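## Task

Pick up the small foam block on the desk and set it down on the counter that sits behind the shelving. The block must rest there on its own when the scene ends, not be held in place by the robot, and the robot must not tip over or be left leaning.

## Robot and tools

ROBOT. A Hello Robot Stretch 4 in a physics simulator, with a single arm: an omni-wheel base, a lift that rides up a mast, an arm that telescopes forward, a three-joint wrist (yaw, pitch, roll) and a two-finger gripper. It stands about 1.6 m tall; the base rim lies within 0.23 m of the base origin. A loose object may occasionally get nudged by something outside the robot's control.

FRAMES. The base frame sits on the floor below the base centre: x ahead, y to the left, z up. hand_pose is reported in this frame, as a point between the open fingertips; with all wrist joints at 0 its axes line up with the base frame. The printed hand position may be somewhat wrong. The odometry frame is where the base frame was when the scene began. base_odometry heading runs -3.142 to 3.142, positive to the left, and is built only from wheel rotation, so slipping looks like motion.

execute_actions. Argument "actions" is a list holding exactly one action or nothing (empty list = just report state and images). Argument "cameras" picks which images come back: head_camera, head_left_camera, head_right_camera, wrist_camera or all; omitted or null means all, [] means none. An action holds "base", "joints", or both, plus optional "pace" and "contact_limits"; alternatively it holds only "end_of_arm". All motions in one action begin at once and may finish at different moments.
- base: one object with exactly one key, each a relative offset from where the base last measured itself: translate_m (metres, forward positive, no turning, -2 to 2), strafe_m (metres, sideways, left positive, -2 to 2), rotate_rad (radians, turning in place, counter-clockwise seen from above positive, -3.2 to 3.2).
- joints: one object keyed by joint name, each value an absolute target (not an offset): lift_m 0 to 1.2 m; arm_m 0 to 0.55 m extension; wrist_yaw_rad -1.134 to 4.276 (0 pointing forward, positive left, 3.14 stowed back; past 3.4 the arm may obstruct); wrist_pitch_rad -1.117 to 4.259 (0 level, 1.57 pointing down); wrist_roll_rad -1.117 to 4.259 (0 fingers level, positive turns clockwise viewed from behind); gripper_m -0.038 to 0.141 m fingertip gap (negative means fingers press together). Done tolerances: lift and arm ±0.004, yaw and roll ±0.02, pitch ±0.05, gripper ±0.004. Targets past a joint's range are clipped and the result notes it; unknown keys or other bad values reject the whole call with no motion.
- pace: "slow", "default", "fast" or "max"; base speed up to 0.1/0.3/0.4/0.6 m/s and turning 1/2/3/4 rad/s respectively, further capped when the lift is above 0.2 m (down to 0.3 m/s and 1 rad/s at 1.2 m).
- contact_limits: only key arm_m, 0 (gentlest) to 0.75 (firmest), default 0.5; how hard the arm may press before halting.
- end_of_arm: "enable_torque" re-powers wrist or gripper motors that shut off.
One action lasts at most 15 s. A joint or base left out of an action may still be driving toward an earlier target. If a call reports a stop, remaining calls in that same reply are skipped.

wait: seconds 0 to 10; commands nothing, returns state and images. zoom_image: camera plus region [x0, y0, x1, y1] in image pixels from top-left, at most 504x504, on a camera that gave a full image in the latest result. finished_scene: scene number; ends it irreversibly and reports success, then gives the next task.

Suggested order: empty call to look, unfold the wrist (lift_m 0.4 with wrist_yaw_rad 0 together), drive toward the desk, open the gripper above the item, lower or extend, close to a gap below the item's width, lift, drive around the shelving to the counter, lower, open, back away, then end the scene.

RESULTS. base_status / joint_status: "done"; "off_target" (stopped short, maybe still pushing); "contact_stop_at_<key>" (hit something, that part goes slack, a slack lift may sag, slack wheels may roll); "limit_stop_at_<name>" (built-in limit); "limit_stop_at_tilt" (lean over 6 degrees, lift/arm/wheels slack until upright); "limit_stop_at_own_body" (self-collision, can move away from the body; risk when pitch below -0.2 and roll below -0.4 or above 4); "torque_fault" (wrist motor gave up and went limp, send enable_torque). on_its_own lists uncommanded behaviour; "held at" is a held target, not a position. lidar_m: 12 distances in 30-degree sectors, first straight ahead, counter-clockwise (4th left, 7th rear, 10th right); "-" means nothing seen or closer than 0.25 m; sees tabletops, misses glass and thin legs. wrist_depth_mm: 7x7 grid of depths 100 to 2000 mm, from top-left. turned_by_wheels vs turned_by_imu differing by over about 0.1 rad means a collision or slip. base_tilt in degrees, forward and right positive, with fixed bias up to 1.5. motor_effort is percent of maximum, peak in brackets; wheel positive means turning right; a load in a level gripper shifts pitch effort away from 0. Gripper reading and "done" do not prove a grasp; a firm squeeze shows in gripper effort. Squeezing below the width pulls the item toward the wrist by up to a third of the difference.

CAMERAS. head_camera atop the mast looks forward and down (rotate the base to look around); head_left_camera and head_right_camera are fisheyes beside it, aimed lower, showing base and arm; wrist_camera looks along the fingers, tips near the bottom of its image.

AVOID. Dropping, slamming or hard shoving things; driving or turning with over 1 kg held and arm_m above 0.2, especially fast; steady pushes with a high gripper or firm contact limit (tipping); fingertips jammed on a surface (raise the lift); ending with the robot tilted or still touching the placed item.

Each tool is called after "Call:" as name(argument=value, ...) on one line, values as JSON.

## Session

Call:
execute_actions(actions=[])

Scene clock: 0.00 s.
base_odometry: x=+0.000 y=+0.000 heading=+0.000 (m, m, rad; odometry frame)
turned_by_wheels: +0.000 (rad since the last result)
turned_by_imu: +0.000 (rad since the last result)
base_tilt: forward=+0.3 right=+0.3 (deg)
lidar_m: 0.95 1.20 2.49 1.37 0.89 0.78 0.82 1.29 1.17 1.21 1.03 0.94
base_status: not commanded
joint_positions: lift_m=+0.132 arm_m=+0.001 wrist_yaw_rad=+3.064 wrist_pitch_rad=+0.003 wrist_roll_rad=-0.006 gripper_m=+0.057
joint_status: not commanded
motor_effort: lift_m=+18 arm_m=+0 wrist_yaw_rad=-1 wrist_pitch_rad=-7 wrist_roll_rad=+1 gripper_m=-3 wheel_0=+0 wheel_1=+0 wheel_2=+0 (%)
hand_pose: x=-0.1092 y=+0.1096 z=+0.3094 quat_wxyz=(+0.039, -0.002, -0.003, +0.999) (m; base frame)
wrist_depth_mm: 138 202 1983 1808 1708 1576 820 / 110 142 1983 1078 1098 1098 1078 / 110 142 1921 1863 1708 1576 1537 / 124 149 1863 1863 1708 1618 1499 / 1366 1863 1921 1808 1661 1576 1499 / 1336 1336 198 1281 200 1229 1160 / 904 809 866 113 831 788 820
pictures: head_camera, head_left_camera, head_right_camera, wrist_camera
Images, in order (width x height): head_camera 420x560, head_left_camera 420x672, head_right_camera 420x672, wrist_camera 616x392.

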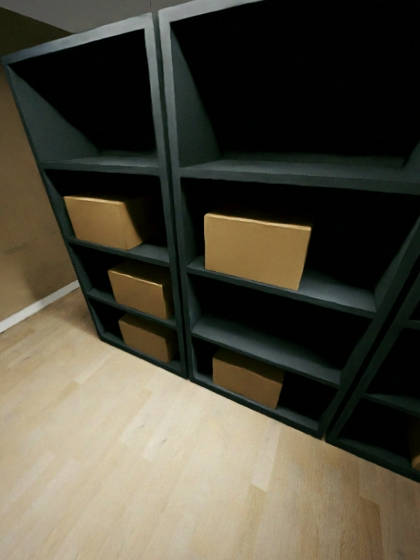

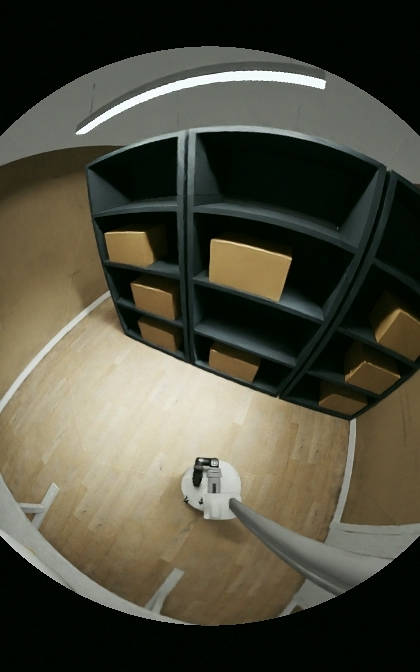

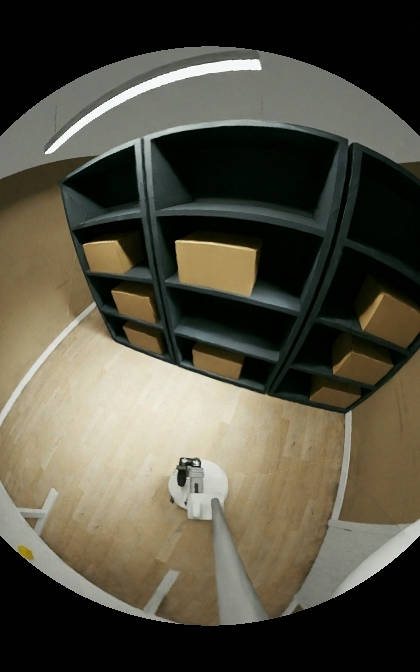

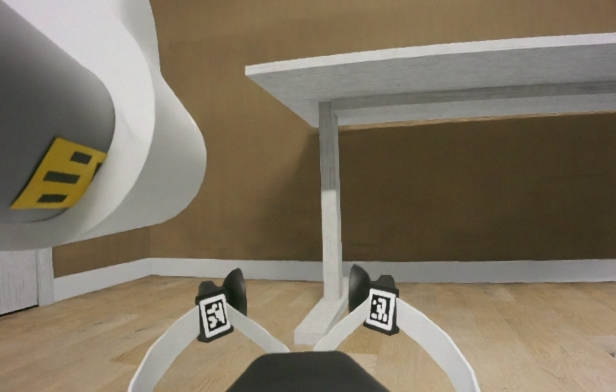

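Desk is behind.

Call:
execute_actions(actions=[{"base":{"rotate_rad":3.1},"pace":"fast"}])

Scene clock: 4.53 s.
base_odometry: x=+0.000 y=+0.000 heading=+3.100 (m, m, rad; odometry frame)
turned_by_wheels: +3.100 (rad since the last result)
turned_by_imu: +3.172 (rad since the last result)
base_tilt: forward=+0.3 right=+0.4 (deg)
lidar_m: 0.80 1.31 1.17 1.20 1.04 0.94 0.95 1.20 2.50 1.43 0.90 0.81
base_status: done
joint_positions: lift_m=+0.132 arm_m=+0.001 wrist_yaw_rad=+3.064 wrist_pitch_rad=+0.003 wrist_roll_rad=-0.006 gripper_m=+0.057
joint_status: not commanded
motor_effort: lift_m=+17(17) arm_m=-1(1) wrist_yaw_rad=-1(0) wrist_pitch_rad=-6(6) wrist_roll_rad=+1(1) gripper_m=-2(2) wheel_0=-1(7) wheel_1=-1(9) wheel_2=+0(12) (%)
hand_pose: x=-0.1091 y=+0.1096 z=+0.3094 quat_wxyz=(+0.039, -0.002, -0.003, +0.999) (m; base frame)
wrist_depth_mm: 138 202 1308 1336 1308 1229 1336 / 110 142 1618 1576 1464 1366 1336 / 110 142 1281 1537 1397 1060 1160 / 124 149 1537 1537 1464 1366 1308 / 1281 1255 1160 1098 1464 1366 1336 / 1281 1205 198 1078 200 991 931 / 904 820 854 113 831 788 820
pictures: head_camera, head_left_camera, head_right_camera, wrist_camera
Images, in order (width x height): head_camera 420x560, head_left_camera 420x672, head_right_camera 420x672, wrist_camera 616x392.

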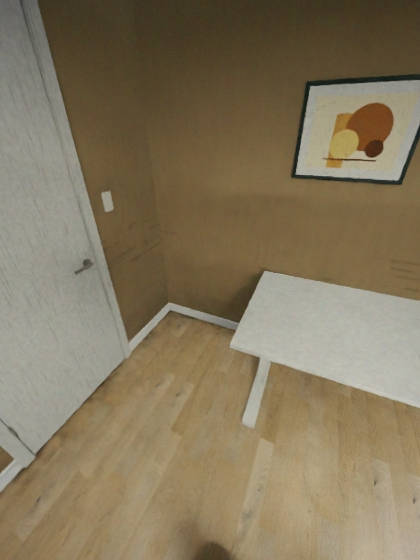

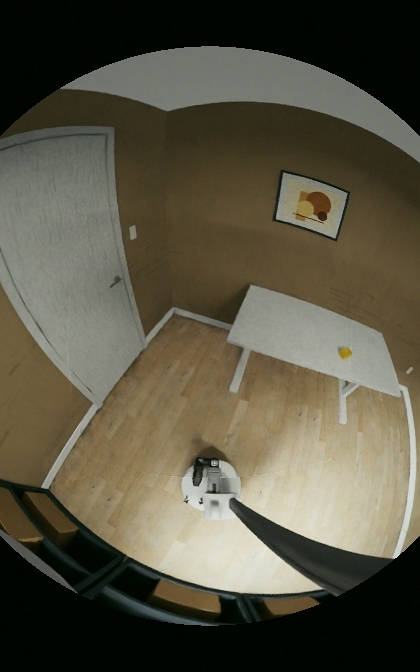

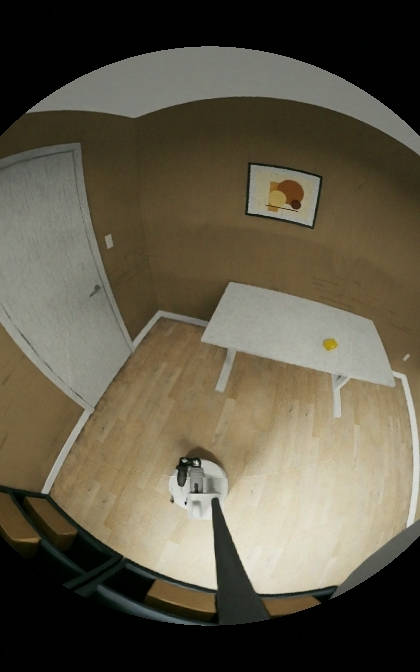

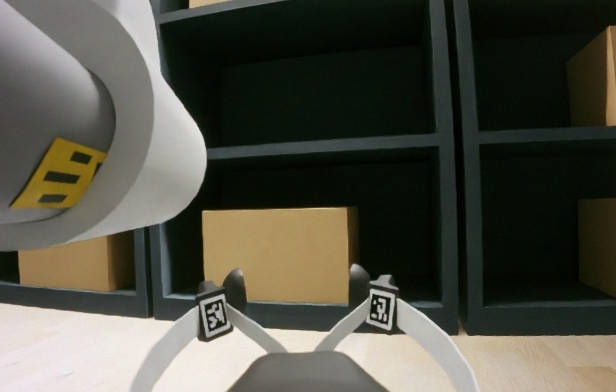

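Call:
execute_actions(actions=[{"base":{"rotate_rad":-0.35},"joints":{"lift_m":0.9,"wrist_yaw_rad":0,"gripper_m":0.12},"pace":"fast"}])

Call:
execute_actions(actions=[{"base":{"strafe_m":-0.65},"joints":{"wrist_pitch_rad":0.6}}])

Scene clock: 20.00 s.
base_odometry: x=+0.000 y=+0.000 heading=+2.750 (m, m, rad; odometry frame)
turned_by_wheels: -0.350 (rad since the last result)
turned_by_imu: -0.360 (rad since the last result)
base_tilt: forward=+0.3 right=+0.3 (deg)
lidar_m: 0.80 0.85 1.23 1.18 1.25 0.98 0.93 0.99 1.39 2.52 1.16 0.83
base_status: done
joint_positions: lift_m=+0.900 arm_m=+0.001 wrist_yaw_rad=+0.000 wrist_pitch_rad=+0.003 wrist_roll_rad=-0.006 gripper_m=+0.120
joint_status: all done
motor_effort: lift_m=+23(21) arm_m=+0(0) wrist_yaw_rad=-1(7) wrist_pitch_rad=-6(6) wrist_roll_rad=+0(1) gripper_m=-4(7) wheel_0=+1(6) wheel_1=+0(8) wheel_2=+1(6) (%)
hand_pose: x=+0.4602 y=-0.0874 z=+1.0770 quat_wxyz=(+1.000, -0.003, +0.001, +0.000) (m; base frame)
wrist_depth_mm: 1397 1430 1430 1430 1464 1499 1499 / 1397 1430 1397 1430 1464 1464 1499 / 1397 1430 1430 1430 1464 1464 1499 / 1397 1430 1430 1430 1430 1464 1499 / 1430 1397 1430 1430 1430 1499 1464 / 1397 1397 1430 1430 204 1336 1308 / 1366 1366 946 113 976 842 904
pictures: head_camera, head_left_camera, head_right_camera, wrist_camera
Images, in order (width x height): head_camera 420x560, head_left_camera 420x672, head_right_camera 420x672, wrist_camera 616x392.

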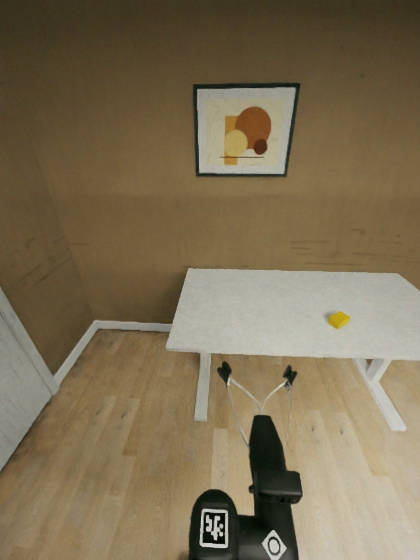

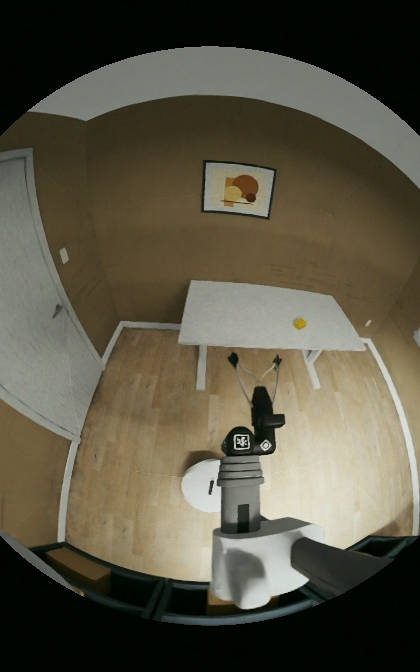

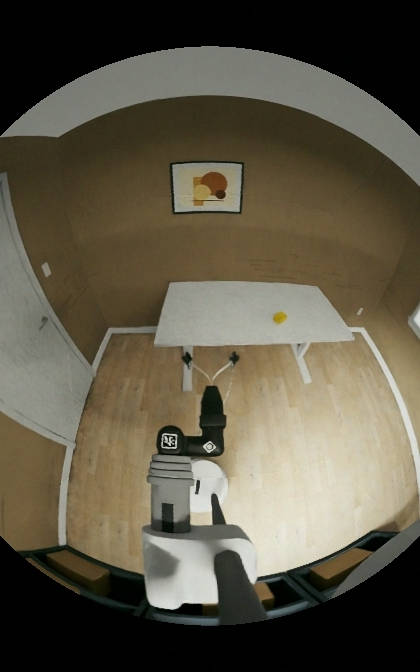

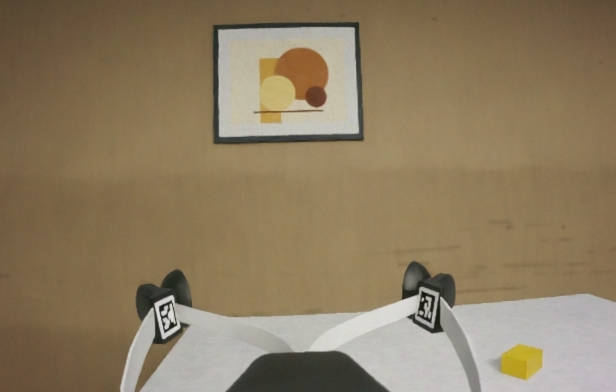

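Scene clock: 23.50 s.
base_odometry: x=+0.248 y=+0.601 heading=+2.750 (m, m, rad; odometry frame)
turned_by_wheels: +0.000 (rad since the last result)
turned_by_imu: +0.000 (rad since the last result)
base_tilt: forward=+0.3 right=+0.3 (deg)
lidar_m: 0.79 0.84 1.18 1.83 1.35 0.99 0.95 1.00 1.94 1.83 1.92 0.83
base_status: done
joint_positions: lift_m=+0.900 arm_m=+0.001 wrist_yaw_rad=+0.000 wrist_pitch_rad=+0.602 wrist_roll_rad=-0.006 gripper_m=+0.120
joint_status: all done
motor_effort: lift_m=+22(23) arm_m=+0(0) wrist_yaw_rad=-1(1) wrist_pitch_rad=-5(5) wrist_roll_rad=+0(0) gripper_m=+0(2) wheel_0=+0(6) wheel_1=+1(7) wheel_2=+1(1) (%)
hand_pose: x=+0.4095 y=-0.0874 z=+0.9146 quat_wxyz=(+0.955, -0.003, +0.296, +0.001) (m; base frame)
wrist_depth_mm: 1255 1281 1281 1336 1308 1308 1336 / 1281 1229 1205 1205 1205 1397 1430 / 878 866 820 866 854 866 1576 / 699 732 732 732 732 1708 1756 / 1464 1618 1661 1661 1576 1618 1618 / 1308 1281 1366 1397 204 1336 1336 / 1182 1160 1182 112 1182 1160 1182
pictures: head_camera, head_left_camera, head_right_camera, wrist_camera
Images, in order (width x height): head_camera 420x560, head_left_camera 420x672, head_right_camera 420x672, wrist_camera 616x392.

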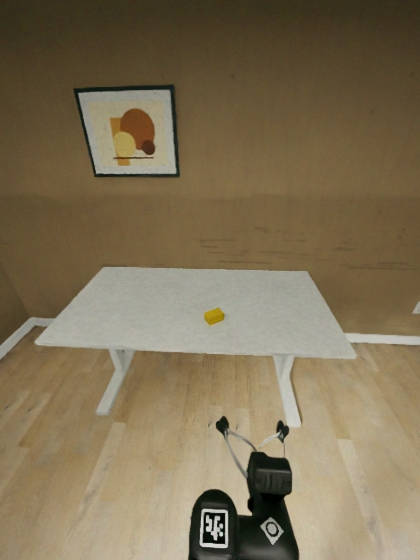

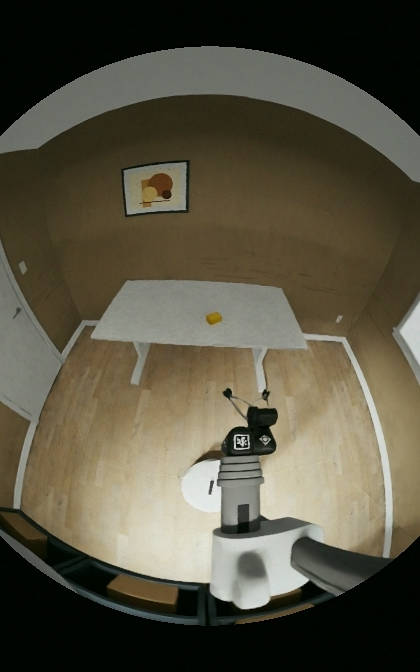

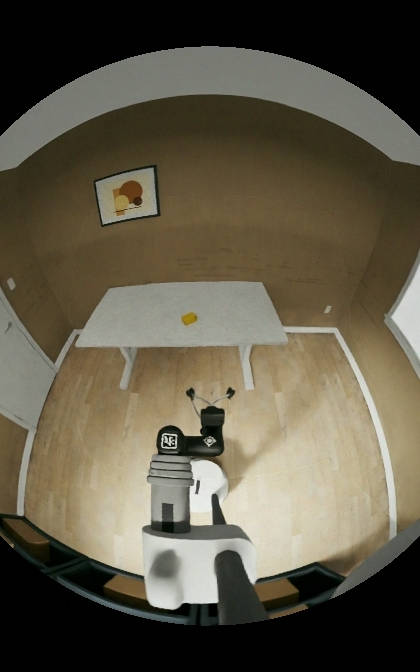

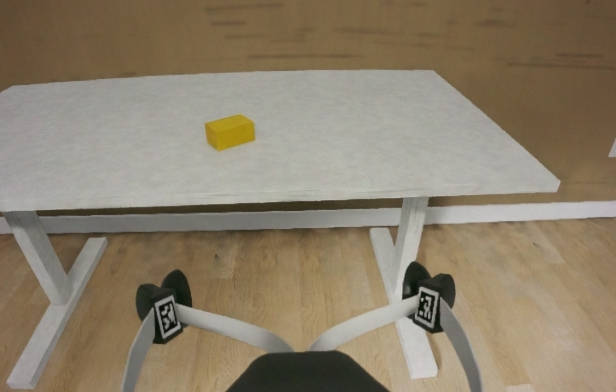

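Call:
execute_actions(actions=[{"base":{"strafe_m":0.15},"joints":{"arm_m":0.35,"lift_m":0.88}}], cameras=["head_camera","wrist_camera"])

Scene clock: 34.77 s.
base_odometry: x=+0.191 y=+0.462 heading=+2.750 (m, m, rad; odometry frame)
turned_by_wheels: +0.000 (rad since the last result)
turned_by_imu: -0.002 (rad since the last result)
base_tilt: forward=+0.4 right=+0.3 (deg)
lidar_m: 0.80 0.83 1.75 1.66 1.35 0.99 0.95 1.01 1.38 2.00 2.09 0.84
base_status: done
joint_positions: lift_m=+0.880 arm_m=+0.349 wrist_yaw_rad=+0.000 wrist_pitch_rad=+0.602 wrist_roll_rad=-0.006 gripper_m=+0.120
joint_status: all done
motor_effort: lift_m=+13(19) arm_m=+6(6) wrist_yaw_rad=-1(0) wrist_pitch_rad=-5(5) wrist_roll_rad=+0(1) gripper_m=+1(0) wheel_0=+0(8) wheel_1=-1(8) wheel_2=+1(0) (%)
hand_pose: x=+0.7577 y=-0.0874 z=+0.8953 quat_wxyz=(+0.955, -0.003, +0.296, +0.001) (m; base frame)
wrist_depth_mm: 931 946 976 976 976 991 1008 / 1008 1008 1008 1042 1042 1042 1078 / 820 820 809 809 809 809 820 / 627 634 634 609 627 627 627 / 508 512 517 517 517 512 508 / 427 404 433 436 204 430 427 / 379 382 387 113 397 404 1138
pictures: head_camera, wrist_camera
Images, in order (width x height): head_camera 420x560, wrist_camera 616x392.

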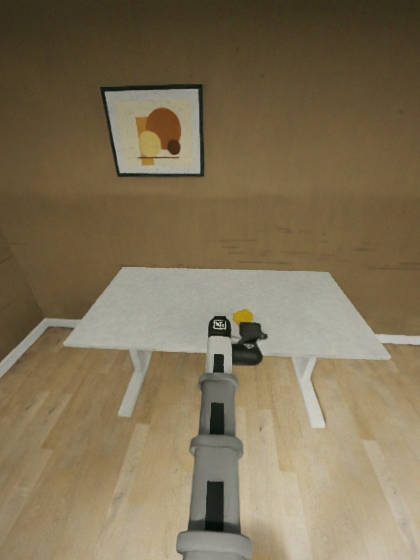

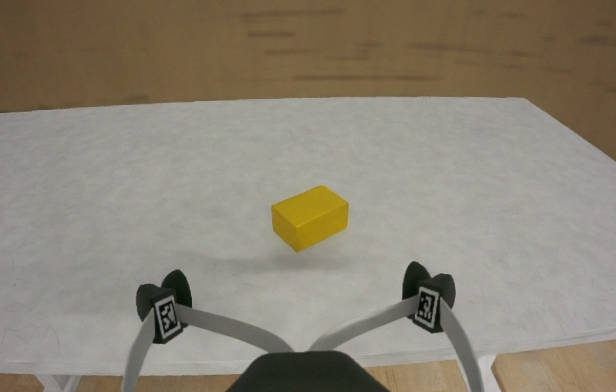

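Call:
execute_actions(actions=[{"base":{"translate_m":0.1},"joints":{"arm_m":0.45,"lift_m":0.76}}], cameras=["head_camera","wrist_camera"])

Scene clock: 41.07 s.
base_odometry: x=+0.098 y=+0.500 heading=+2.750 (m, m, rad; odometry frame)
turned_by_wheels: +0.000 (rad since the last result)
turned_by_imu: -0.002 (rad since the last result)
base_tilt: forward=+0.4 right=+0.2 (deg)
lidar_m: 0.70 0.74 1.03 1.67 1.48 1.10 1.05 1.12 2.10 2.00 1.01 0.73
base_status: done
joint_positions: lift_m=+0.760 arm_m=+0.449 wrist_yaw_rad=+0.000 wrist_pitch_rad=+0.602 wrist_roll_rad=-0.006 gripper_m=+0.120
joint_status: all done
motor_effort: lift_m=+13(13) arm_m=+5(6) wrist_yaw_rad=-2(0) wrist_pitch_rad=-5(5) wrist_roll_rad=+1(0) gripper_m=+2(1) wheel_0=+0(6) wheel_1=-1(4) wheel_2=+0(8) (%)
hand_pose: x=+0.8578 y=-0.0874 z=+0.7753 quat_wxyz=(+0.955, -0.003, +0.296, +0.001) (m; base frame)
wrist_depth_mm: 759 768 778 788 798 798 809 / 788 759 741 732 732 750 768 / 535 530 525 525 530 530 535 / 413 413 413 413 410 410 410 / 332 336 338 281 314 334 334 / 279 265 283 277 204 281 279 / 247 242 245 113 252 242 247
pictures: head_camera, wrist_camera
Images, in order (width x height): head_camera 420x560, wrist_camera 616x392.

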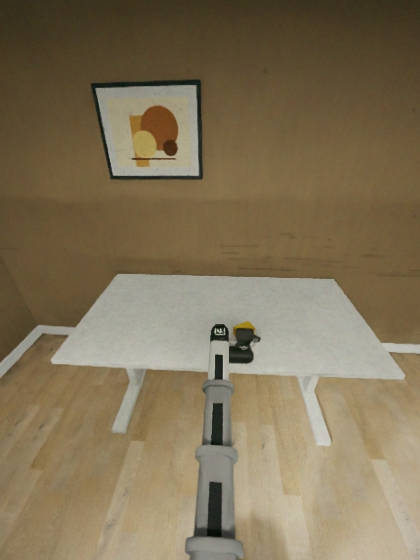

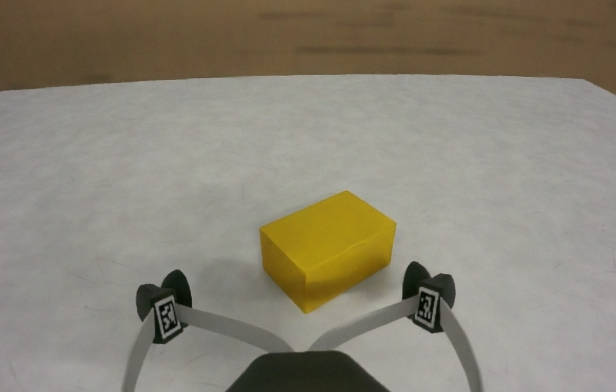

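Call:
execute_actions(actions=[{"base":{"strafe_m":-0.02},"joints":{"arm_m":0.525,"lift_m":0.715}}], cameras=["head_camera","wrist_camera"])

Scene clock: 47.33 s.
base_odometry: x=+0.106 y=+0.519 heading=+2.750 (m, m, rad; odometry frame)
turned_by_wheels: +0.000 (rad since the last result)
turned_by_imu: -0.002 (rad since the last result)
base_tilt: forward=+0.2 right=+0.3 (deg)
lidar_m: 0.71 0.71 1.04 1.68 1.47 1.10 1.04 1.10 2.08 1.98 1.02 0.74
base_status: done
joint_positions: lift_m=+0.716 arm_m=+0.523 wrist_yaw_rad=-0.005 wrist_pitch_rad=+0.594 wrist_roll_rad=-0.006 gripper_m=+0.120
joint_status: all done
motor_effort: lift_m=+6(15) arm_m=+9(10) wrist_yaw_rad=+13(13) wrist_pitch_rad=+17(17) wrist_roll_rad=+1(1) gripper_m=-1(3) wheel_0=+1(7) wheel_1=+1(8) wheel_2=-4(4) (%)
hand_pose: x=+0.9329 y=-0.0885 z=+0.7327 quat_wxyz=(+0.956, -0.002, +0.293, -0.001) (m; base frame)
wrist_depth_mm: 683 699 699 715 715 723 732 / 707 661 647 640 654 661 683 / 462 459 455 455 455 459 462 / 351 351 351 351 351 349 351 / 282 285 286 218 266 285 283 / 236 209 196 190 211 231 236 / 208 203 206 113 209 206 -
pictures: head_camera, wrist_camera
Images, in order (width x height): head_camera 420x560, wrist_camera 616x392.

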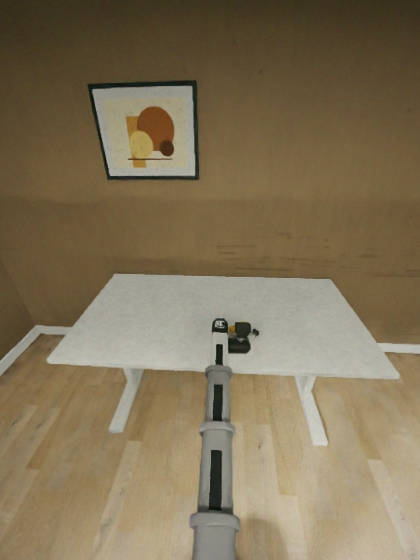

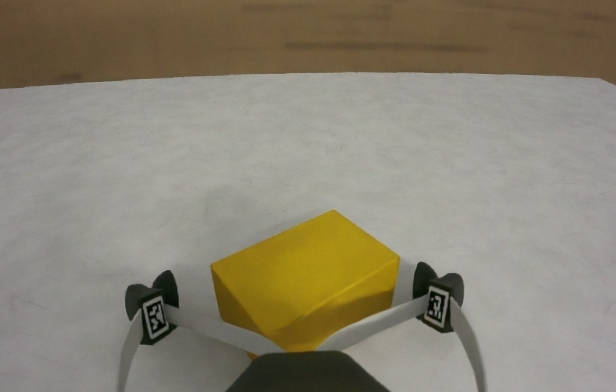

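Touching the table; raise slightly and close.

Call:
execute_actions(actions=[{"joints":{"lift_m":0.725,"gripper_m":0.015}}], cameras=[])

Call:
execute_actions(actions=[{"joints":{"lift_m":0.85,"arm_m":0.1}}])

Scene clock: 53.30 s.
base_odometry: x=+0.106 y=+0.519 heading=+2.750 (m, m, rad; odometry frame)
turned_by_wheels: +0.000 (rad since the last result)
turned_by_imu: -0.002 (rad since the last result)
base_tilt: forward=+0.4 right=+0.3 (deg)
lidar_m: 0.70 0.72 1.01 1.69 1.45 1.10 1.05 1.11 2.08 1.97 1.02 0.74
base_status: not commanded
joint_positions: lift_m=+0.725 arm_m=+0.524 wrist_yaw_rad=+0.000 wrist_pitch_rad=+0.602 wrist_roll_rad=-0.006 gripper_m=+0.015
joint_status: all done
motor_effort: lift_m=+22(20) arm_m=+5(9) wrist_yaw_rad=+0(13) wrist_pitch_rad=-6(17) wrist_roll_rad=+1(1) gripper_m=-19(17) wheel_0=+0(1) wheel_1=+0(1) wheel_2=-2(4) (%)
hand_pose: x=+0.9327 y=-0.0875 z=+0.7396 quat_wxyz=(+0.955, -0.003, +0.296, +0.001) (m; base frame)
wrist_depth_mm: 683 699 707 715 723 732 732 / 654 634 621 615 621 640 647 / 452 449 442 442 445 445 449 / 345 347 347 262 345 345 345 / 279 282 274 212 283 283 281 / 236 238 201 201 190 237 236 / 207 185 202 113 209 199 -
pictures: none
No camera images: the call's "cameras" was empty. Leave "cameras" out to get every camera's image.

Scene clock: 55.63 s.
base_odometry: x=+0.106 y=+0.519 heading=+2.750 (m, m, rad; odometry frame)
turned_by_wheels: +0.000 (rad since the last result)
turned_by_imu: -0.001 (rad since the last result)
base_tilt: forward=+0.3 right=+0.3 (deg)
lidar_m: 0.69 0.73 1.03 1.69 1.49 1.10 1.05 1.11 2.06 1.98 1.02 0.74
base_status: not commanded
joint_positions: lift_m=+0.850 arm_m=+0.101 wrist_yaw_rad=+0.000 wrist_pitch_rad=+0.602 wrist_roll_rad=-0.006 gripper_m=+0.015
joint_status: all done
motor_effort: lift_m=+23(26) arm_m=-5(6) wrist_yaw_rad=+0(0) wrist_pitch_rad=-7(7) wrist_roll_rad=+0(1) gripper_m=-20(20) wheel_0=+0(0) wheel_1=+0(1) wheel_2=-1(2) (%)
hand_pose: x=+0.5096 y=-0.0875 z=+0.8643 quat_wxyz=(+0.955, -0.003, +0.297, +0.001) (m; base frame)
wrist_depth_mm: 1078 1098 1098 1118 1118 1138 1138 / 1098 1060 1025 1025 1042 1060 1205 / 741 741 732 732 732 741 750 / 574 574 574 263 569 574 574 / 508 512 492 212 1397 1060 1499 / 1118 1308 201 201 189 1255 1281 / 1118 621 1098 113 1138 1078 1118
pictures: head_camera, head_left_camera, head_right_camera, wrist_camera
Images, in order (width x height): head_camera 420x560, head_left_camera 420x672, head_right_camera 420x672, wrist_camera 616x392.

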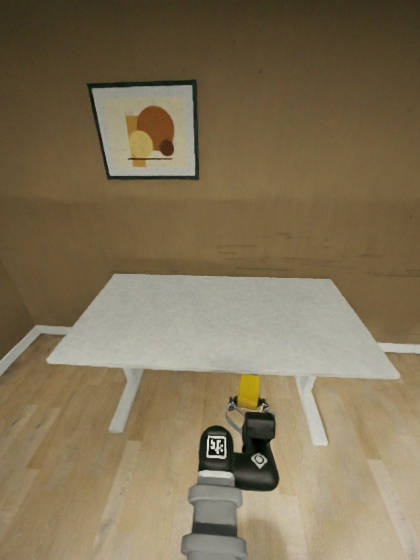

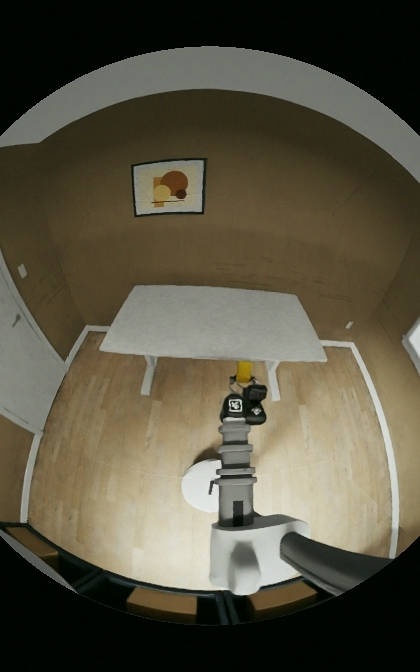

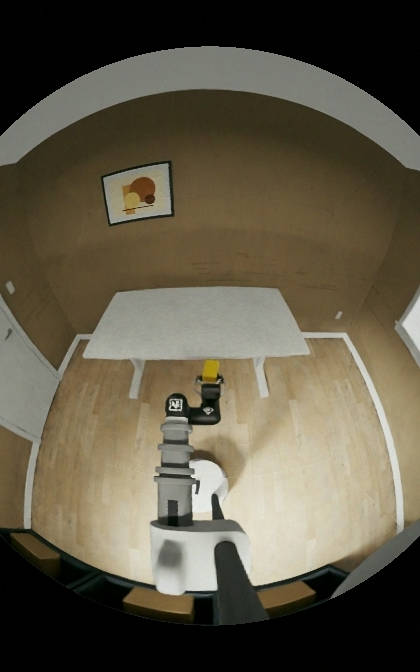

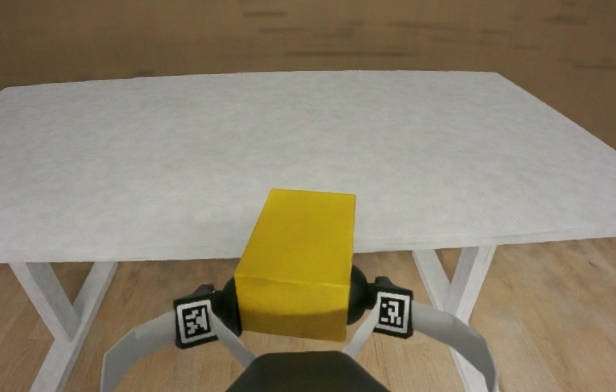

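Call:
execute_actions(actions=[{"base":{"rotate_rad":-1.57},"joints":{"arm_m":0,"wrist_pitch_rad":1.0}}])

Scene clock: 62.73 s.
base_odometry: x=+0.106 y=+0.519 heading=+1.180 (m, m, rad; odometry frame)
turned_by_wheels: -1.570 (rad since the last result)
turned_by_imu: -1.609 (rad since the last result)
base_tilt: forward=+0.4 right=+0.2 (deg)
lidar_m: 1.97 1.02 0.74 0.69 0.73 1.03 1.70 1.49 1.10 1.05 1.10 2.09
base_status: done
joint_positions: lift_m=+0.850 arm_m=+0.002 wrist_yaw_rad=+0.000 wrist_pitch_rad=+1.002 wrist_roll_rad=-0.006 gripper_m=+0.015
joint_status: all done
motor_effort: lift_m=+22(23) arm_m=-5(6) wrist_yaw_rad=+0(2) wrist_pitch_rad=-4(4) wrist_roll_rad=+1(1) gripper_m=-18(16) wheel_0=-1(5) wheel_1=+0(7) wheel_2=+0(6) (%)
hand_pose: x=+0.3281 y=-0.0874 z=+0.7849 quat_wxyz=(+0.877, -0.002, +0.480, +0.001) (m; base frame)
wrist_depth_mm: 1708 1708 1708 1708 1708 1756 1808 / 1499 1499 1537 1499 1499 1576 1576 / 1336 1336 1366 1366 1366 1366 1397 / 1182 1205 1205 262 1229 1229 1205 / 1078 1098 1098 212 1118 1138 1118 / 1008 1008 202 201 189 1025 1025 / 931 539 931 113 946 931 960
pictures: head_camera, head_left_camera, head_right_camera, wrist_camera
Images, in order (width x height): head_camera 420x560, head_left_camera 420x672, head_right_camera 420x672, wrist_camera 616x392.

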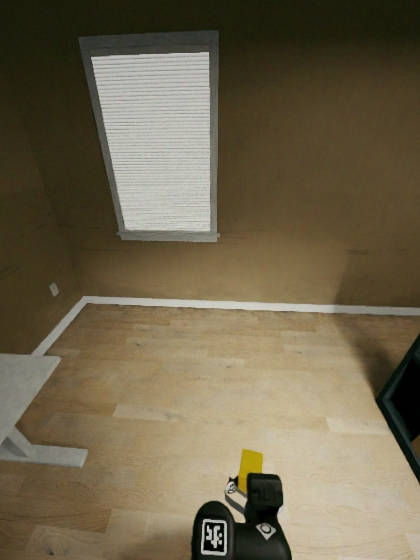

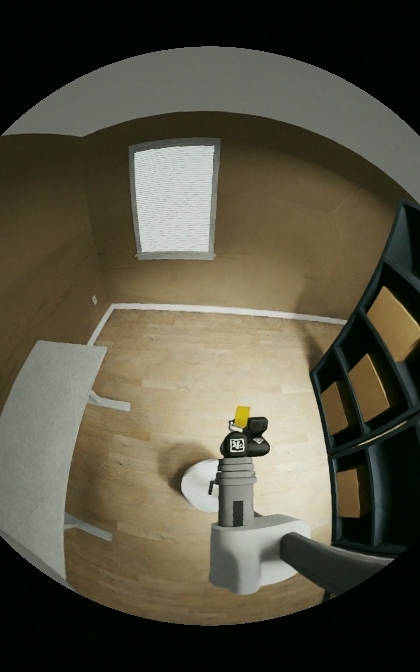

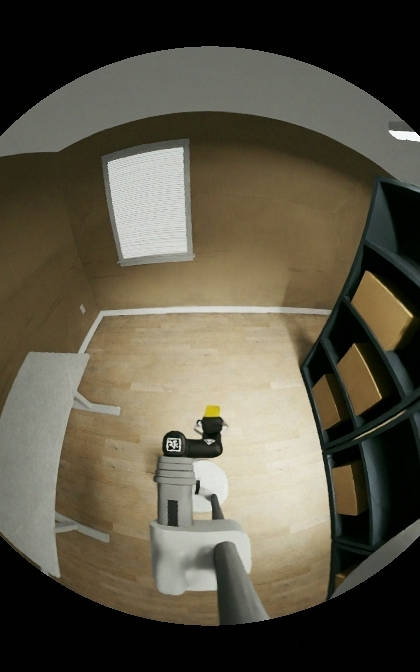

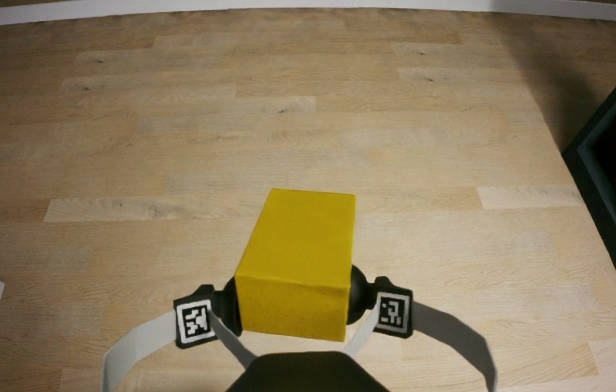

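Call:
execute_actions(actions=[{"base":{"translate_m":1.4}}], cameras=[])

Call:
execute_actions(actions=[{"base":{"rotate_rad":-1.53}}], cameras=["head_camera","head_left_camera"])

Scene clock: 73.73 s.
base_odometry: x=+0.639 y=+1.813 heading=+1.180 (m, m, rad; odometry frame)
turned_by_wheels: +0.000 (rad since the last result)
turned_by_imu: -0.006 (rad since the last result)
base_tilt: forward=+0.3 right=+0.3 (deg)
lidar_m: 0.56 0.58 0.81 1.48 0.99 1.06 3.13 1.53 1.12 1.37 0.87 0.63
base_status: done
joint_positions: lift_m=+0.850 arm_m=+0.002 wrist_yaw_rad=+0.000 wrist_pitch_rad=+1.002 wrist_roll_rad=-0.006 gripper_m=+0.015
joint_status: not commanded
motor_effort: lift_m=+22(22) arm_m=-5(5) wrist_yaw_rad=-1(1) wrist_pitch_rad=-5(5) wrist_roll_rad=+0(1) gripper_m=-17(18) wheel_0=+1(6) wheel_1=+0(5) wheel_2=+1(8) (%)
hand_pose: x=+0.3280 y=-0.0874 z=+0.7849 quat_wxyz=(+0.877, -0.002, +0.480, +0.001) (m; base frame)
wrist_depth_mm: 373 382 404 413 415 415 424 / 442 455 462 469 477 480 480 / 525 535 549 559 569 580 585 / 647 654 668 262 699 707 732 / 831 842 820 212 904 946 976 / 976 991 202 201 189 1025 1008 / 931 535 917 113 960 931 960
pictures: none
No camera images: the call's "cameras" was empty. Leave "cameras" out to get every camera's image.

Scene clock: 75.77 s.
base_odometry: x=+0.639 y=+1.813 heading=-0.350 (m, m, rad; odometry frame)
turned_by_wheels: -1.530 (rad since the last result)
turned_by_imu: -1.567 (rad since the last result)
base_tilt: forward=+0.3 right=+0.3 (deg)
lidar_m: 2.05 0.82 0.62 0.56 0.61 0.88 1.49 1.00 1.08 3.09 1.47 1.12
base_status: done
joint_positions: lift_m=+0.850 arm_m=+0.002 wrist_yaw_rad=+0.000 wrist_pitch_rad=+1.002 wrist_roll_rad=-0.006 gripper_m=+0.015
joint_status: not commanded
motor_effort: lift_m=+22(22) arm_m=-5(5) wrist_yaw_rad=-1(1) wrist_pitch_rad=-4(5) wrist_roll_rad=+1(1) gripper_m=-18(20) wheel_0=+0(6) wheel_1=-2(8) wheel_2=+1(7) (%)
hand_pose: x=+0.3280 y=-0.0874 z=+0.7849 quat_wxyz=(+0.877, -0.002, +0.480, +0.001) (m; base frame)
wrist_depth_mm: 1025 1537 1708 1708 1182 1138 1118 / 1042 1464 1499 1537 1397 1160 1078 / 1060 1336 1336 1366 1281 1308 1281 / 1042 1205 1205 263 1229 1229 1255 / 1025 1098 1078 212 1118 1118 1118 / 960 1008 201 202 189 1008 1025 / 931 535 917 113 960 917 946
pictures: head_camera, head_left_camera
Images, in order (width x height): head_camera 420x560, head_left_camera 420x672.

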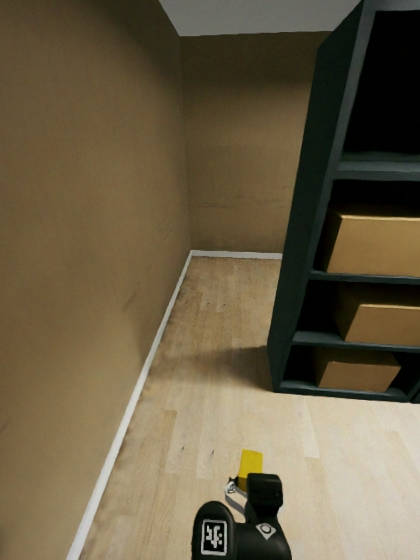

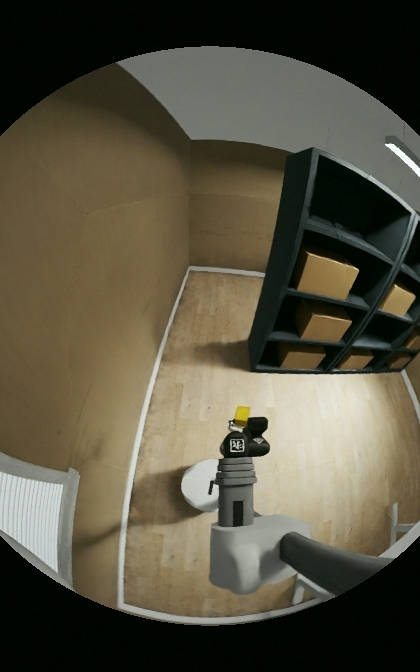

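Call:
execute_actions(actions=[{"base":{"strafe_m":0.1}}], cameras=[])

Call:
execute_actions(actions=[{"base":{"translate_m":1.0}}], cameras=["head_camera","head_right_camera"])

Scene clock: 82.53 s.
base_odometry: x=+0.673 y=+1.907 heading=-0.350 (m, m, rad; odometry frame)
turned_by_wheels: +0.000 (rad since the last result)
turned_by_imu: -0.001 (rad since the last result)
base_tilt: forward=+0.3 right=+0.3 (deg)
lidar_m: 1.72 0.70 0.51 0.47 0.50 0.70 1.49 1.04 1.07 3.21 1.47 1.15
base_status: done
joint_positions: lift_m=+0.850 arm_m=+0.002 wrist_yaw_rad=+0.000 wrist_pitch_rad=+1.002 wrist_roll_rad=-0.006 gripper_m=+0.015
joint_status: not commanded
motor_effort: lift_m=+22(22) arm_m=-5(5) wrist_yaw_rad=-1(1) wrist_pitch_rad=-4(4) wrist_roll_rad=+1(1) gripper_m=-16(17) wheel_0=+1(6) wheel_1=+0(9) wheel_2=-1(1) (%)
hand_pose: x=+0.3281 y=-0.0874 z=+0.7849 quat_wxyz=(+0.877, -0.002, +0.480, +0.001) (m; base frame)
wrist_depth_mm: 891 1336 1708 1756 1430 1160 1118 / 891 1336 1499 1537 1430 1336 1098 / 904 1281 1336 1366 1336 1308 1281 / 904 1182 1205 262 1229 1255 1255 / 891 1098 1078 211 1118 1138 1118 / 878 1025 201 202 189 1025 1025 / 866 539 931 113 960 931 960
pictures: none
No camera images: the call's "cameras" was empty. Leave "cameras" out to get every camera's image.

Scene clock: 87.33 s.
base_odometry: x=+1.613 y=+1.565 heading=-0.350 (m, m, rad; odometry frame)
turned_by_wheels: +0.000 (rad since the last result)
turned_by_imu: -0.004 (rad since the last result)
base_tilt: forward=+0.3 right=+0.3 (deg)
lidar_m: 1.58 0.64 0.47 0.44 0.48 0.70 2.39 1.90 2.49 0.47 0.49 0.71
base_status: done
joint_positions: lift_m=+0.850 arm_m=+0.002 wrist_yaw_rad=+0.000 wrist_pitch_rad=+1.002 wrist_roll_rad=-0.006 gripper_m=+0.015
joint_status: not commanded
motor_effort: lift_m=+22(22) arm_m=-5(5) wrist_yaw_rad=-1(1) wrist_pitch_rad=-4(4) wrist_roll_rad=+1(1) gripper_m=-19(18) wheel_0=-1(2) wheel_1=-2(3) wheel_2=+0(9) (%)
hand_pose: x=+0.3280 y=-0.0874 z=+0.7849 quat_wxyz=(+0.877, -0.002, +0.480, +0.001) (m; base frame)
wrist_depth_mm: 809 1229 1708 1708 1756 1756 1708 / 820 1229 1537 1499 1537 1537 1576 / 831 1205 1336 1336 1366 1366 1397 / 831 1138 1205 262 1229 1229 1229 / 831 1078 1078 211 1118 1118 591 / 809 1008 201 201 189 768 580 / 809 535 917 113 946 668 591
pictures: head_camera, head_right_camera
Images, in order (width x height): head_camera 420x560, head_right_camera 420x672.

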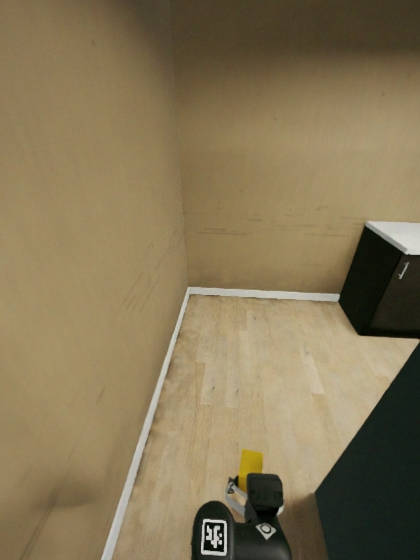

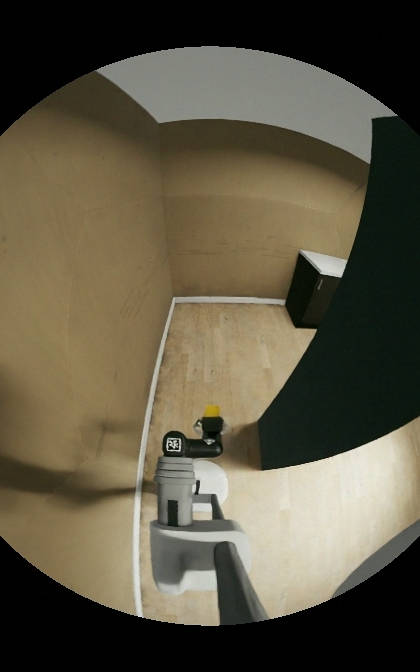

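Call:
execute_actions(actions=[{"base":{"translate_m":0.75},"joints":{"lift_m":1.05}}])

Scene clock: 98.90 s.
base_odometry: x=+2.317 y=+1.307 heading=-0.350 (m, m, rad; odometry frame)
turned_by_wheels: +0.000 (rad since the last result)
turned_by_imu: -0.004 (rad since the last result)
base_tilt: forward=+0.3 right=+0.3 (deg)
lidar_m: 1.47 0.59 0.43 0.41 0.45 0.65 1.88 0.69 0.55 0.90 1.52 1.52
base_status: done
joint_positions: lift_m=+1.050 arm_m=+0.002 wrist_yaw_rad=+0.000 wrist_pitch_rad=+1.002 wrist_roll_rad=-0.006 gripper_m=+0.015
joint_status: all done
motor_effort: lift_m=+22(25) arm_m=-5(5) wrist_yaw_rad=-1(1) wrist_pitch_rad=-4(4) wrist_roll_rad=+1(1) gripper_m=-16(20) wheel_0=+0(2) wheel_1=+0(4) wheel_2=+1(9) (%)
hand_pose: x=+0.3280 y=-0.0874 z=+0.9848 quat_wxyz=(+0.877, -0.002, +0.480, +0.001) (m; base frame)
wrist_depth_mm: 768 1160 1366 1397 1397 1397 1397 / 778 1160 1618 1618 1618 1618 1537 / 778 1182 1618 1618 1618 1661 1576 / 788 1182 1464 263 1464 1464 1464 / 788 1182 1308 211 1336 1366 1366 / 768 1078 201 201 190 1205 1229 / 759 539 1118 113 1138 1118 1138
pictures: head_camera, head_left_camera, head_right_camera, wrist_camera
Images, in order (width x height): head_camera 420x560, head_left_camera 420x672, head_right_camera 420x672, wrist_camera 616x392.

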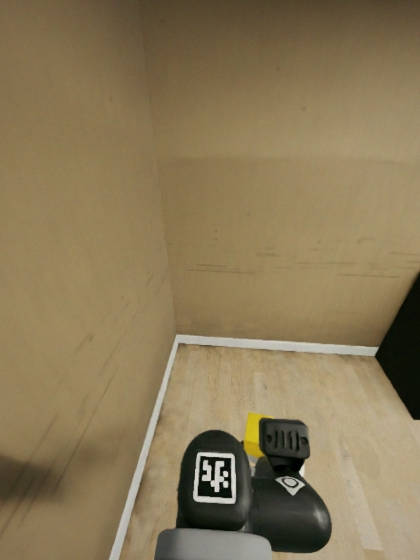

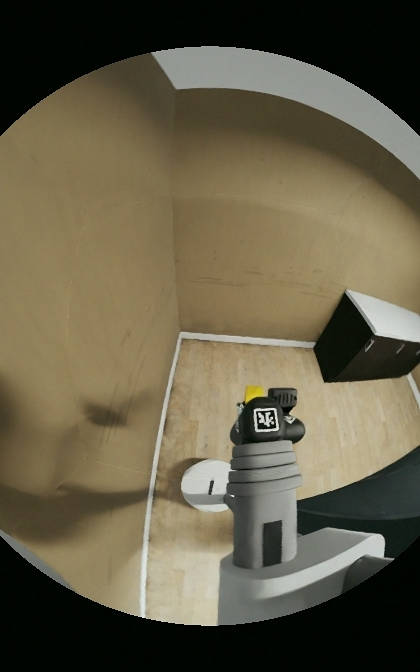

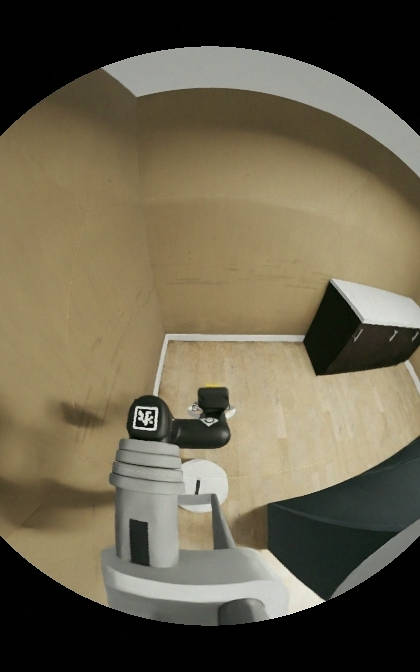

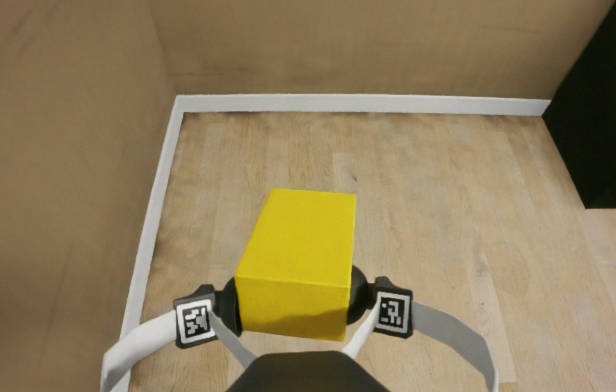

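Call:
execute_actions(actions=[{"base":{"translate_m":0.2},"joints":{"wrist_pitch_rad":0.6}}], cameras=[])

Call:
execute_actions(actions=[{"base":{"strafe_m":-1.2}}])

Scene clock: 106.03 s.
base_odometry: x=+2.505 y=+1.239 heading=-0.350 (m, m, rad; odometry frame)
turned_by_wheels: +0.000 (rad since the last result)
turned_by_imu: -0.002 (rad since the last result)
base_tilt: forward=+0.3 right=+0.3 (deg)
lidar_m: 1.28 0.58 0.42 0.40 0.43 0.64 2.03 0.70 0.65 1.83 1.41 1.33
base_status: done
joint_positions: lift_m=+1.050 arm_m=+0.002 wrist_yaw_rad=+0.000 wrist_pitch_rad=+0.603 wrist_roll_rad=-0.006 gripper_m=+0.015
joint_status: all done
motor_effort: lift_m=+23(23) arm_m=-5(6) wrist_yaw_rad=-1(1) wrist_pitch_rad=-7(11) wrist_roll_rad=+0(2) gripper_m=-20(18) wheel_0=+0(6) wheel_1=+0(4) wheel_2=+0(9) (%)
hand_pose: x=+0.4102 y=-0.0874 z=+1.0643 quat_wxyz=(+0.955, -0.003, +0.297, +0.001) (m; base frame)
wrist_depth_mm: 750 976 976 991 991 991 1008 / 759 1042 1078 1060 1078 1078 1078 / 759 1118 1138 1160 1182 1182 1182 / 759 1138 1281 262 1308 1308 1308 / 759 1138 1366 212 1430 1464 1499 / 750 1025 201 201 189 1537 1499 / 741 525 1308 113 1366 1308 1366
pictures: none
No camera images: the call's "cameras" was empty. Leave "cameras" out to get every camera's image.

Scene clock: 111.37 s.
base_odometry: x=+2.094 y=+0.111 heading=-0.350 (m, m, rad; odometry frame)
turned_by_wheels: +0.000 (rad since the last result)
turned_by_imu: +0.000 (rad since the last result)
base_tilt: forward=+0.3 right=+0.2 (deg)
lidar_m: 0.61 1.31 1.65 1.61 0.61 0.44 0.42 0.46 0.65 2.11 0.85 0.65
base_status: done
joint_positions: lift_m=+1.050 arm_m=+0.002 wrist_yaw_rad=+0.000 wrist_pitch_rad=+0.602 wrist_roll_rad=-0.006 gripper_m=+0.015
joint_status: not commanded
motor_effort: lift_m=+22(23) arm_m=-5(5) wrist_yaw_rad=-1(0) wrist_pitch_rad=-7(7) wrist_roll_rad=+0(1) gripper_m=-19(20) wheel_0=-1(7) wheel_1=+2(8) wheel_2=+0(3) (%)
hand_pose: x=+0.4102 y=-0.0874 z=+1.0644 quat_wxyz=(+0.955, -0.003, +0.297, +0.001) (m; base frame)
wrist_depth_mm: 917 917 931 931 946 946 960 / 991 991 1008 991 991 1008 991 / 1078 1098 1098 759 759 768 768 / 1205 1205 1229 262 591 597 597 / 1336 1336 1336 212 525 525 530 / 1464 1499 201 201 189 615 640 / 1366 723 1336 113 699 699 723
pictures: head_camera, head_left_camera, head_right_camera, wrist_camera
Images, in order (width x height): head_camera 420x560, head_left_camera 420x672, head_right_camera 420x672, wrist_camera 616x392.

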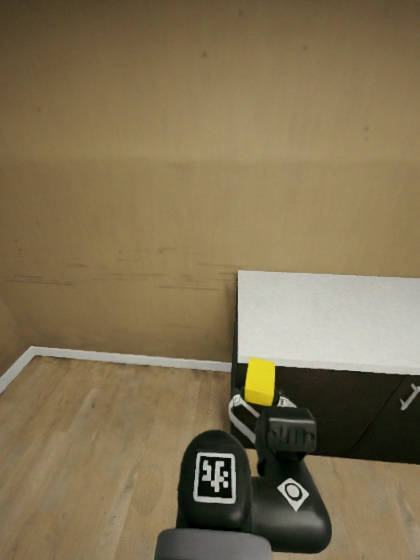

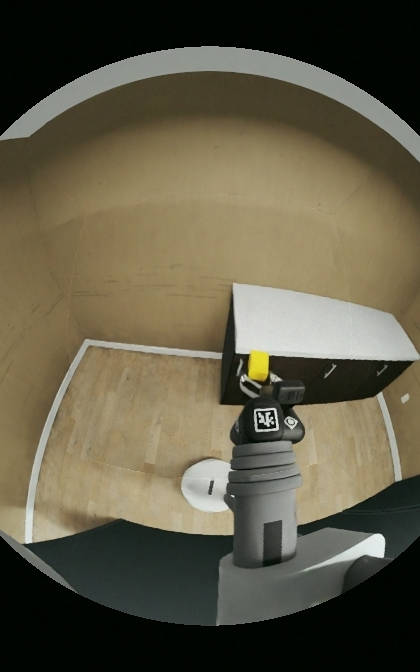

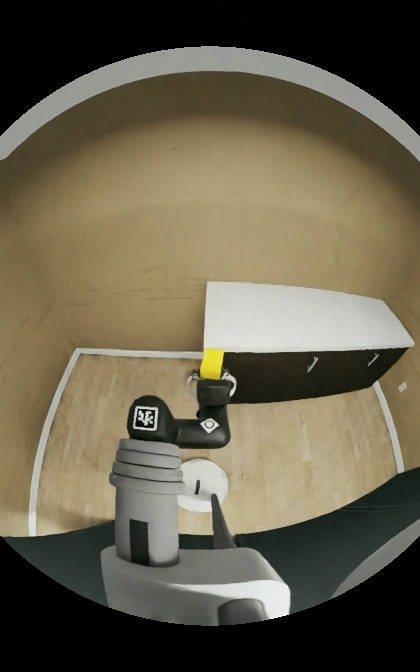

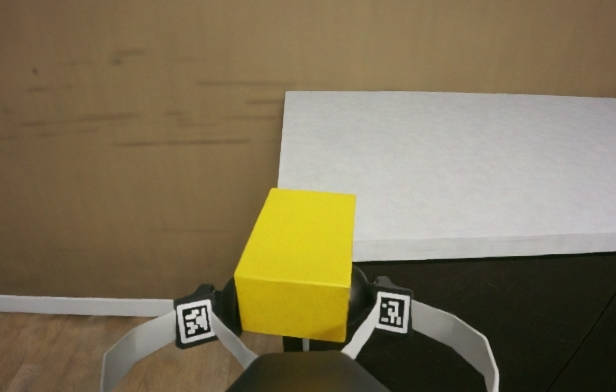

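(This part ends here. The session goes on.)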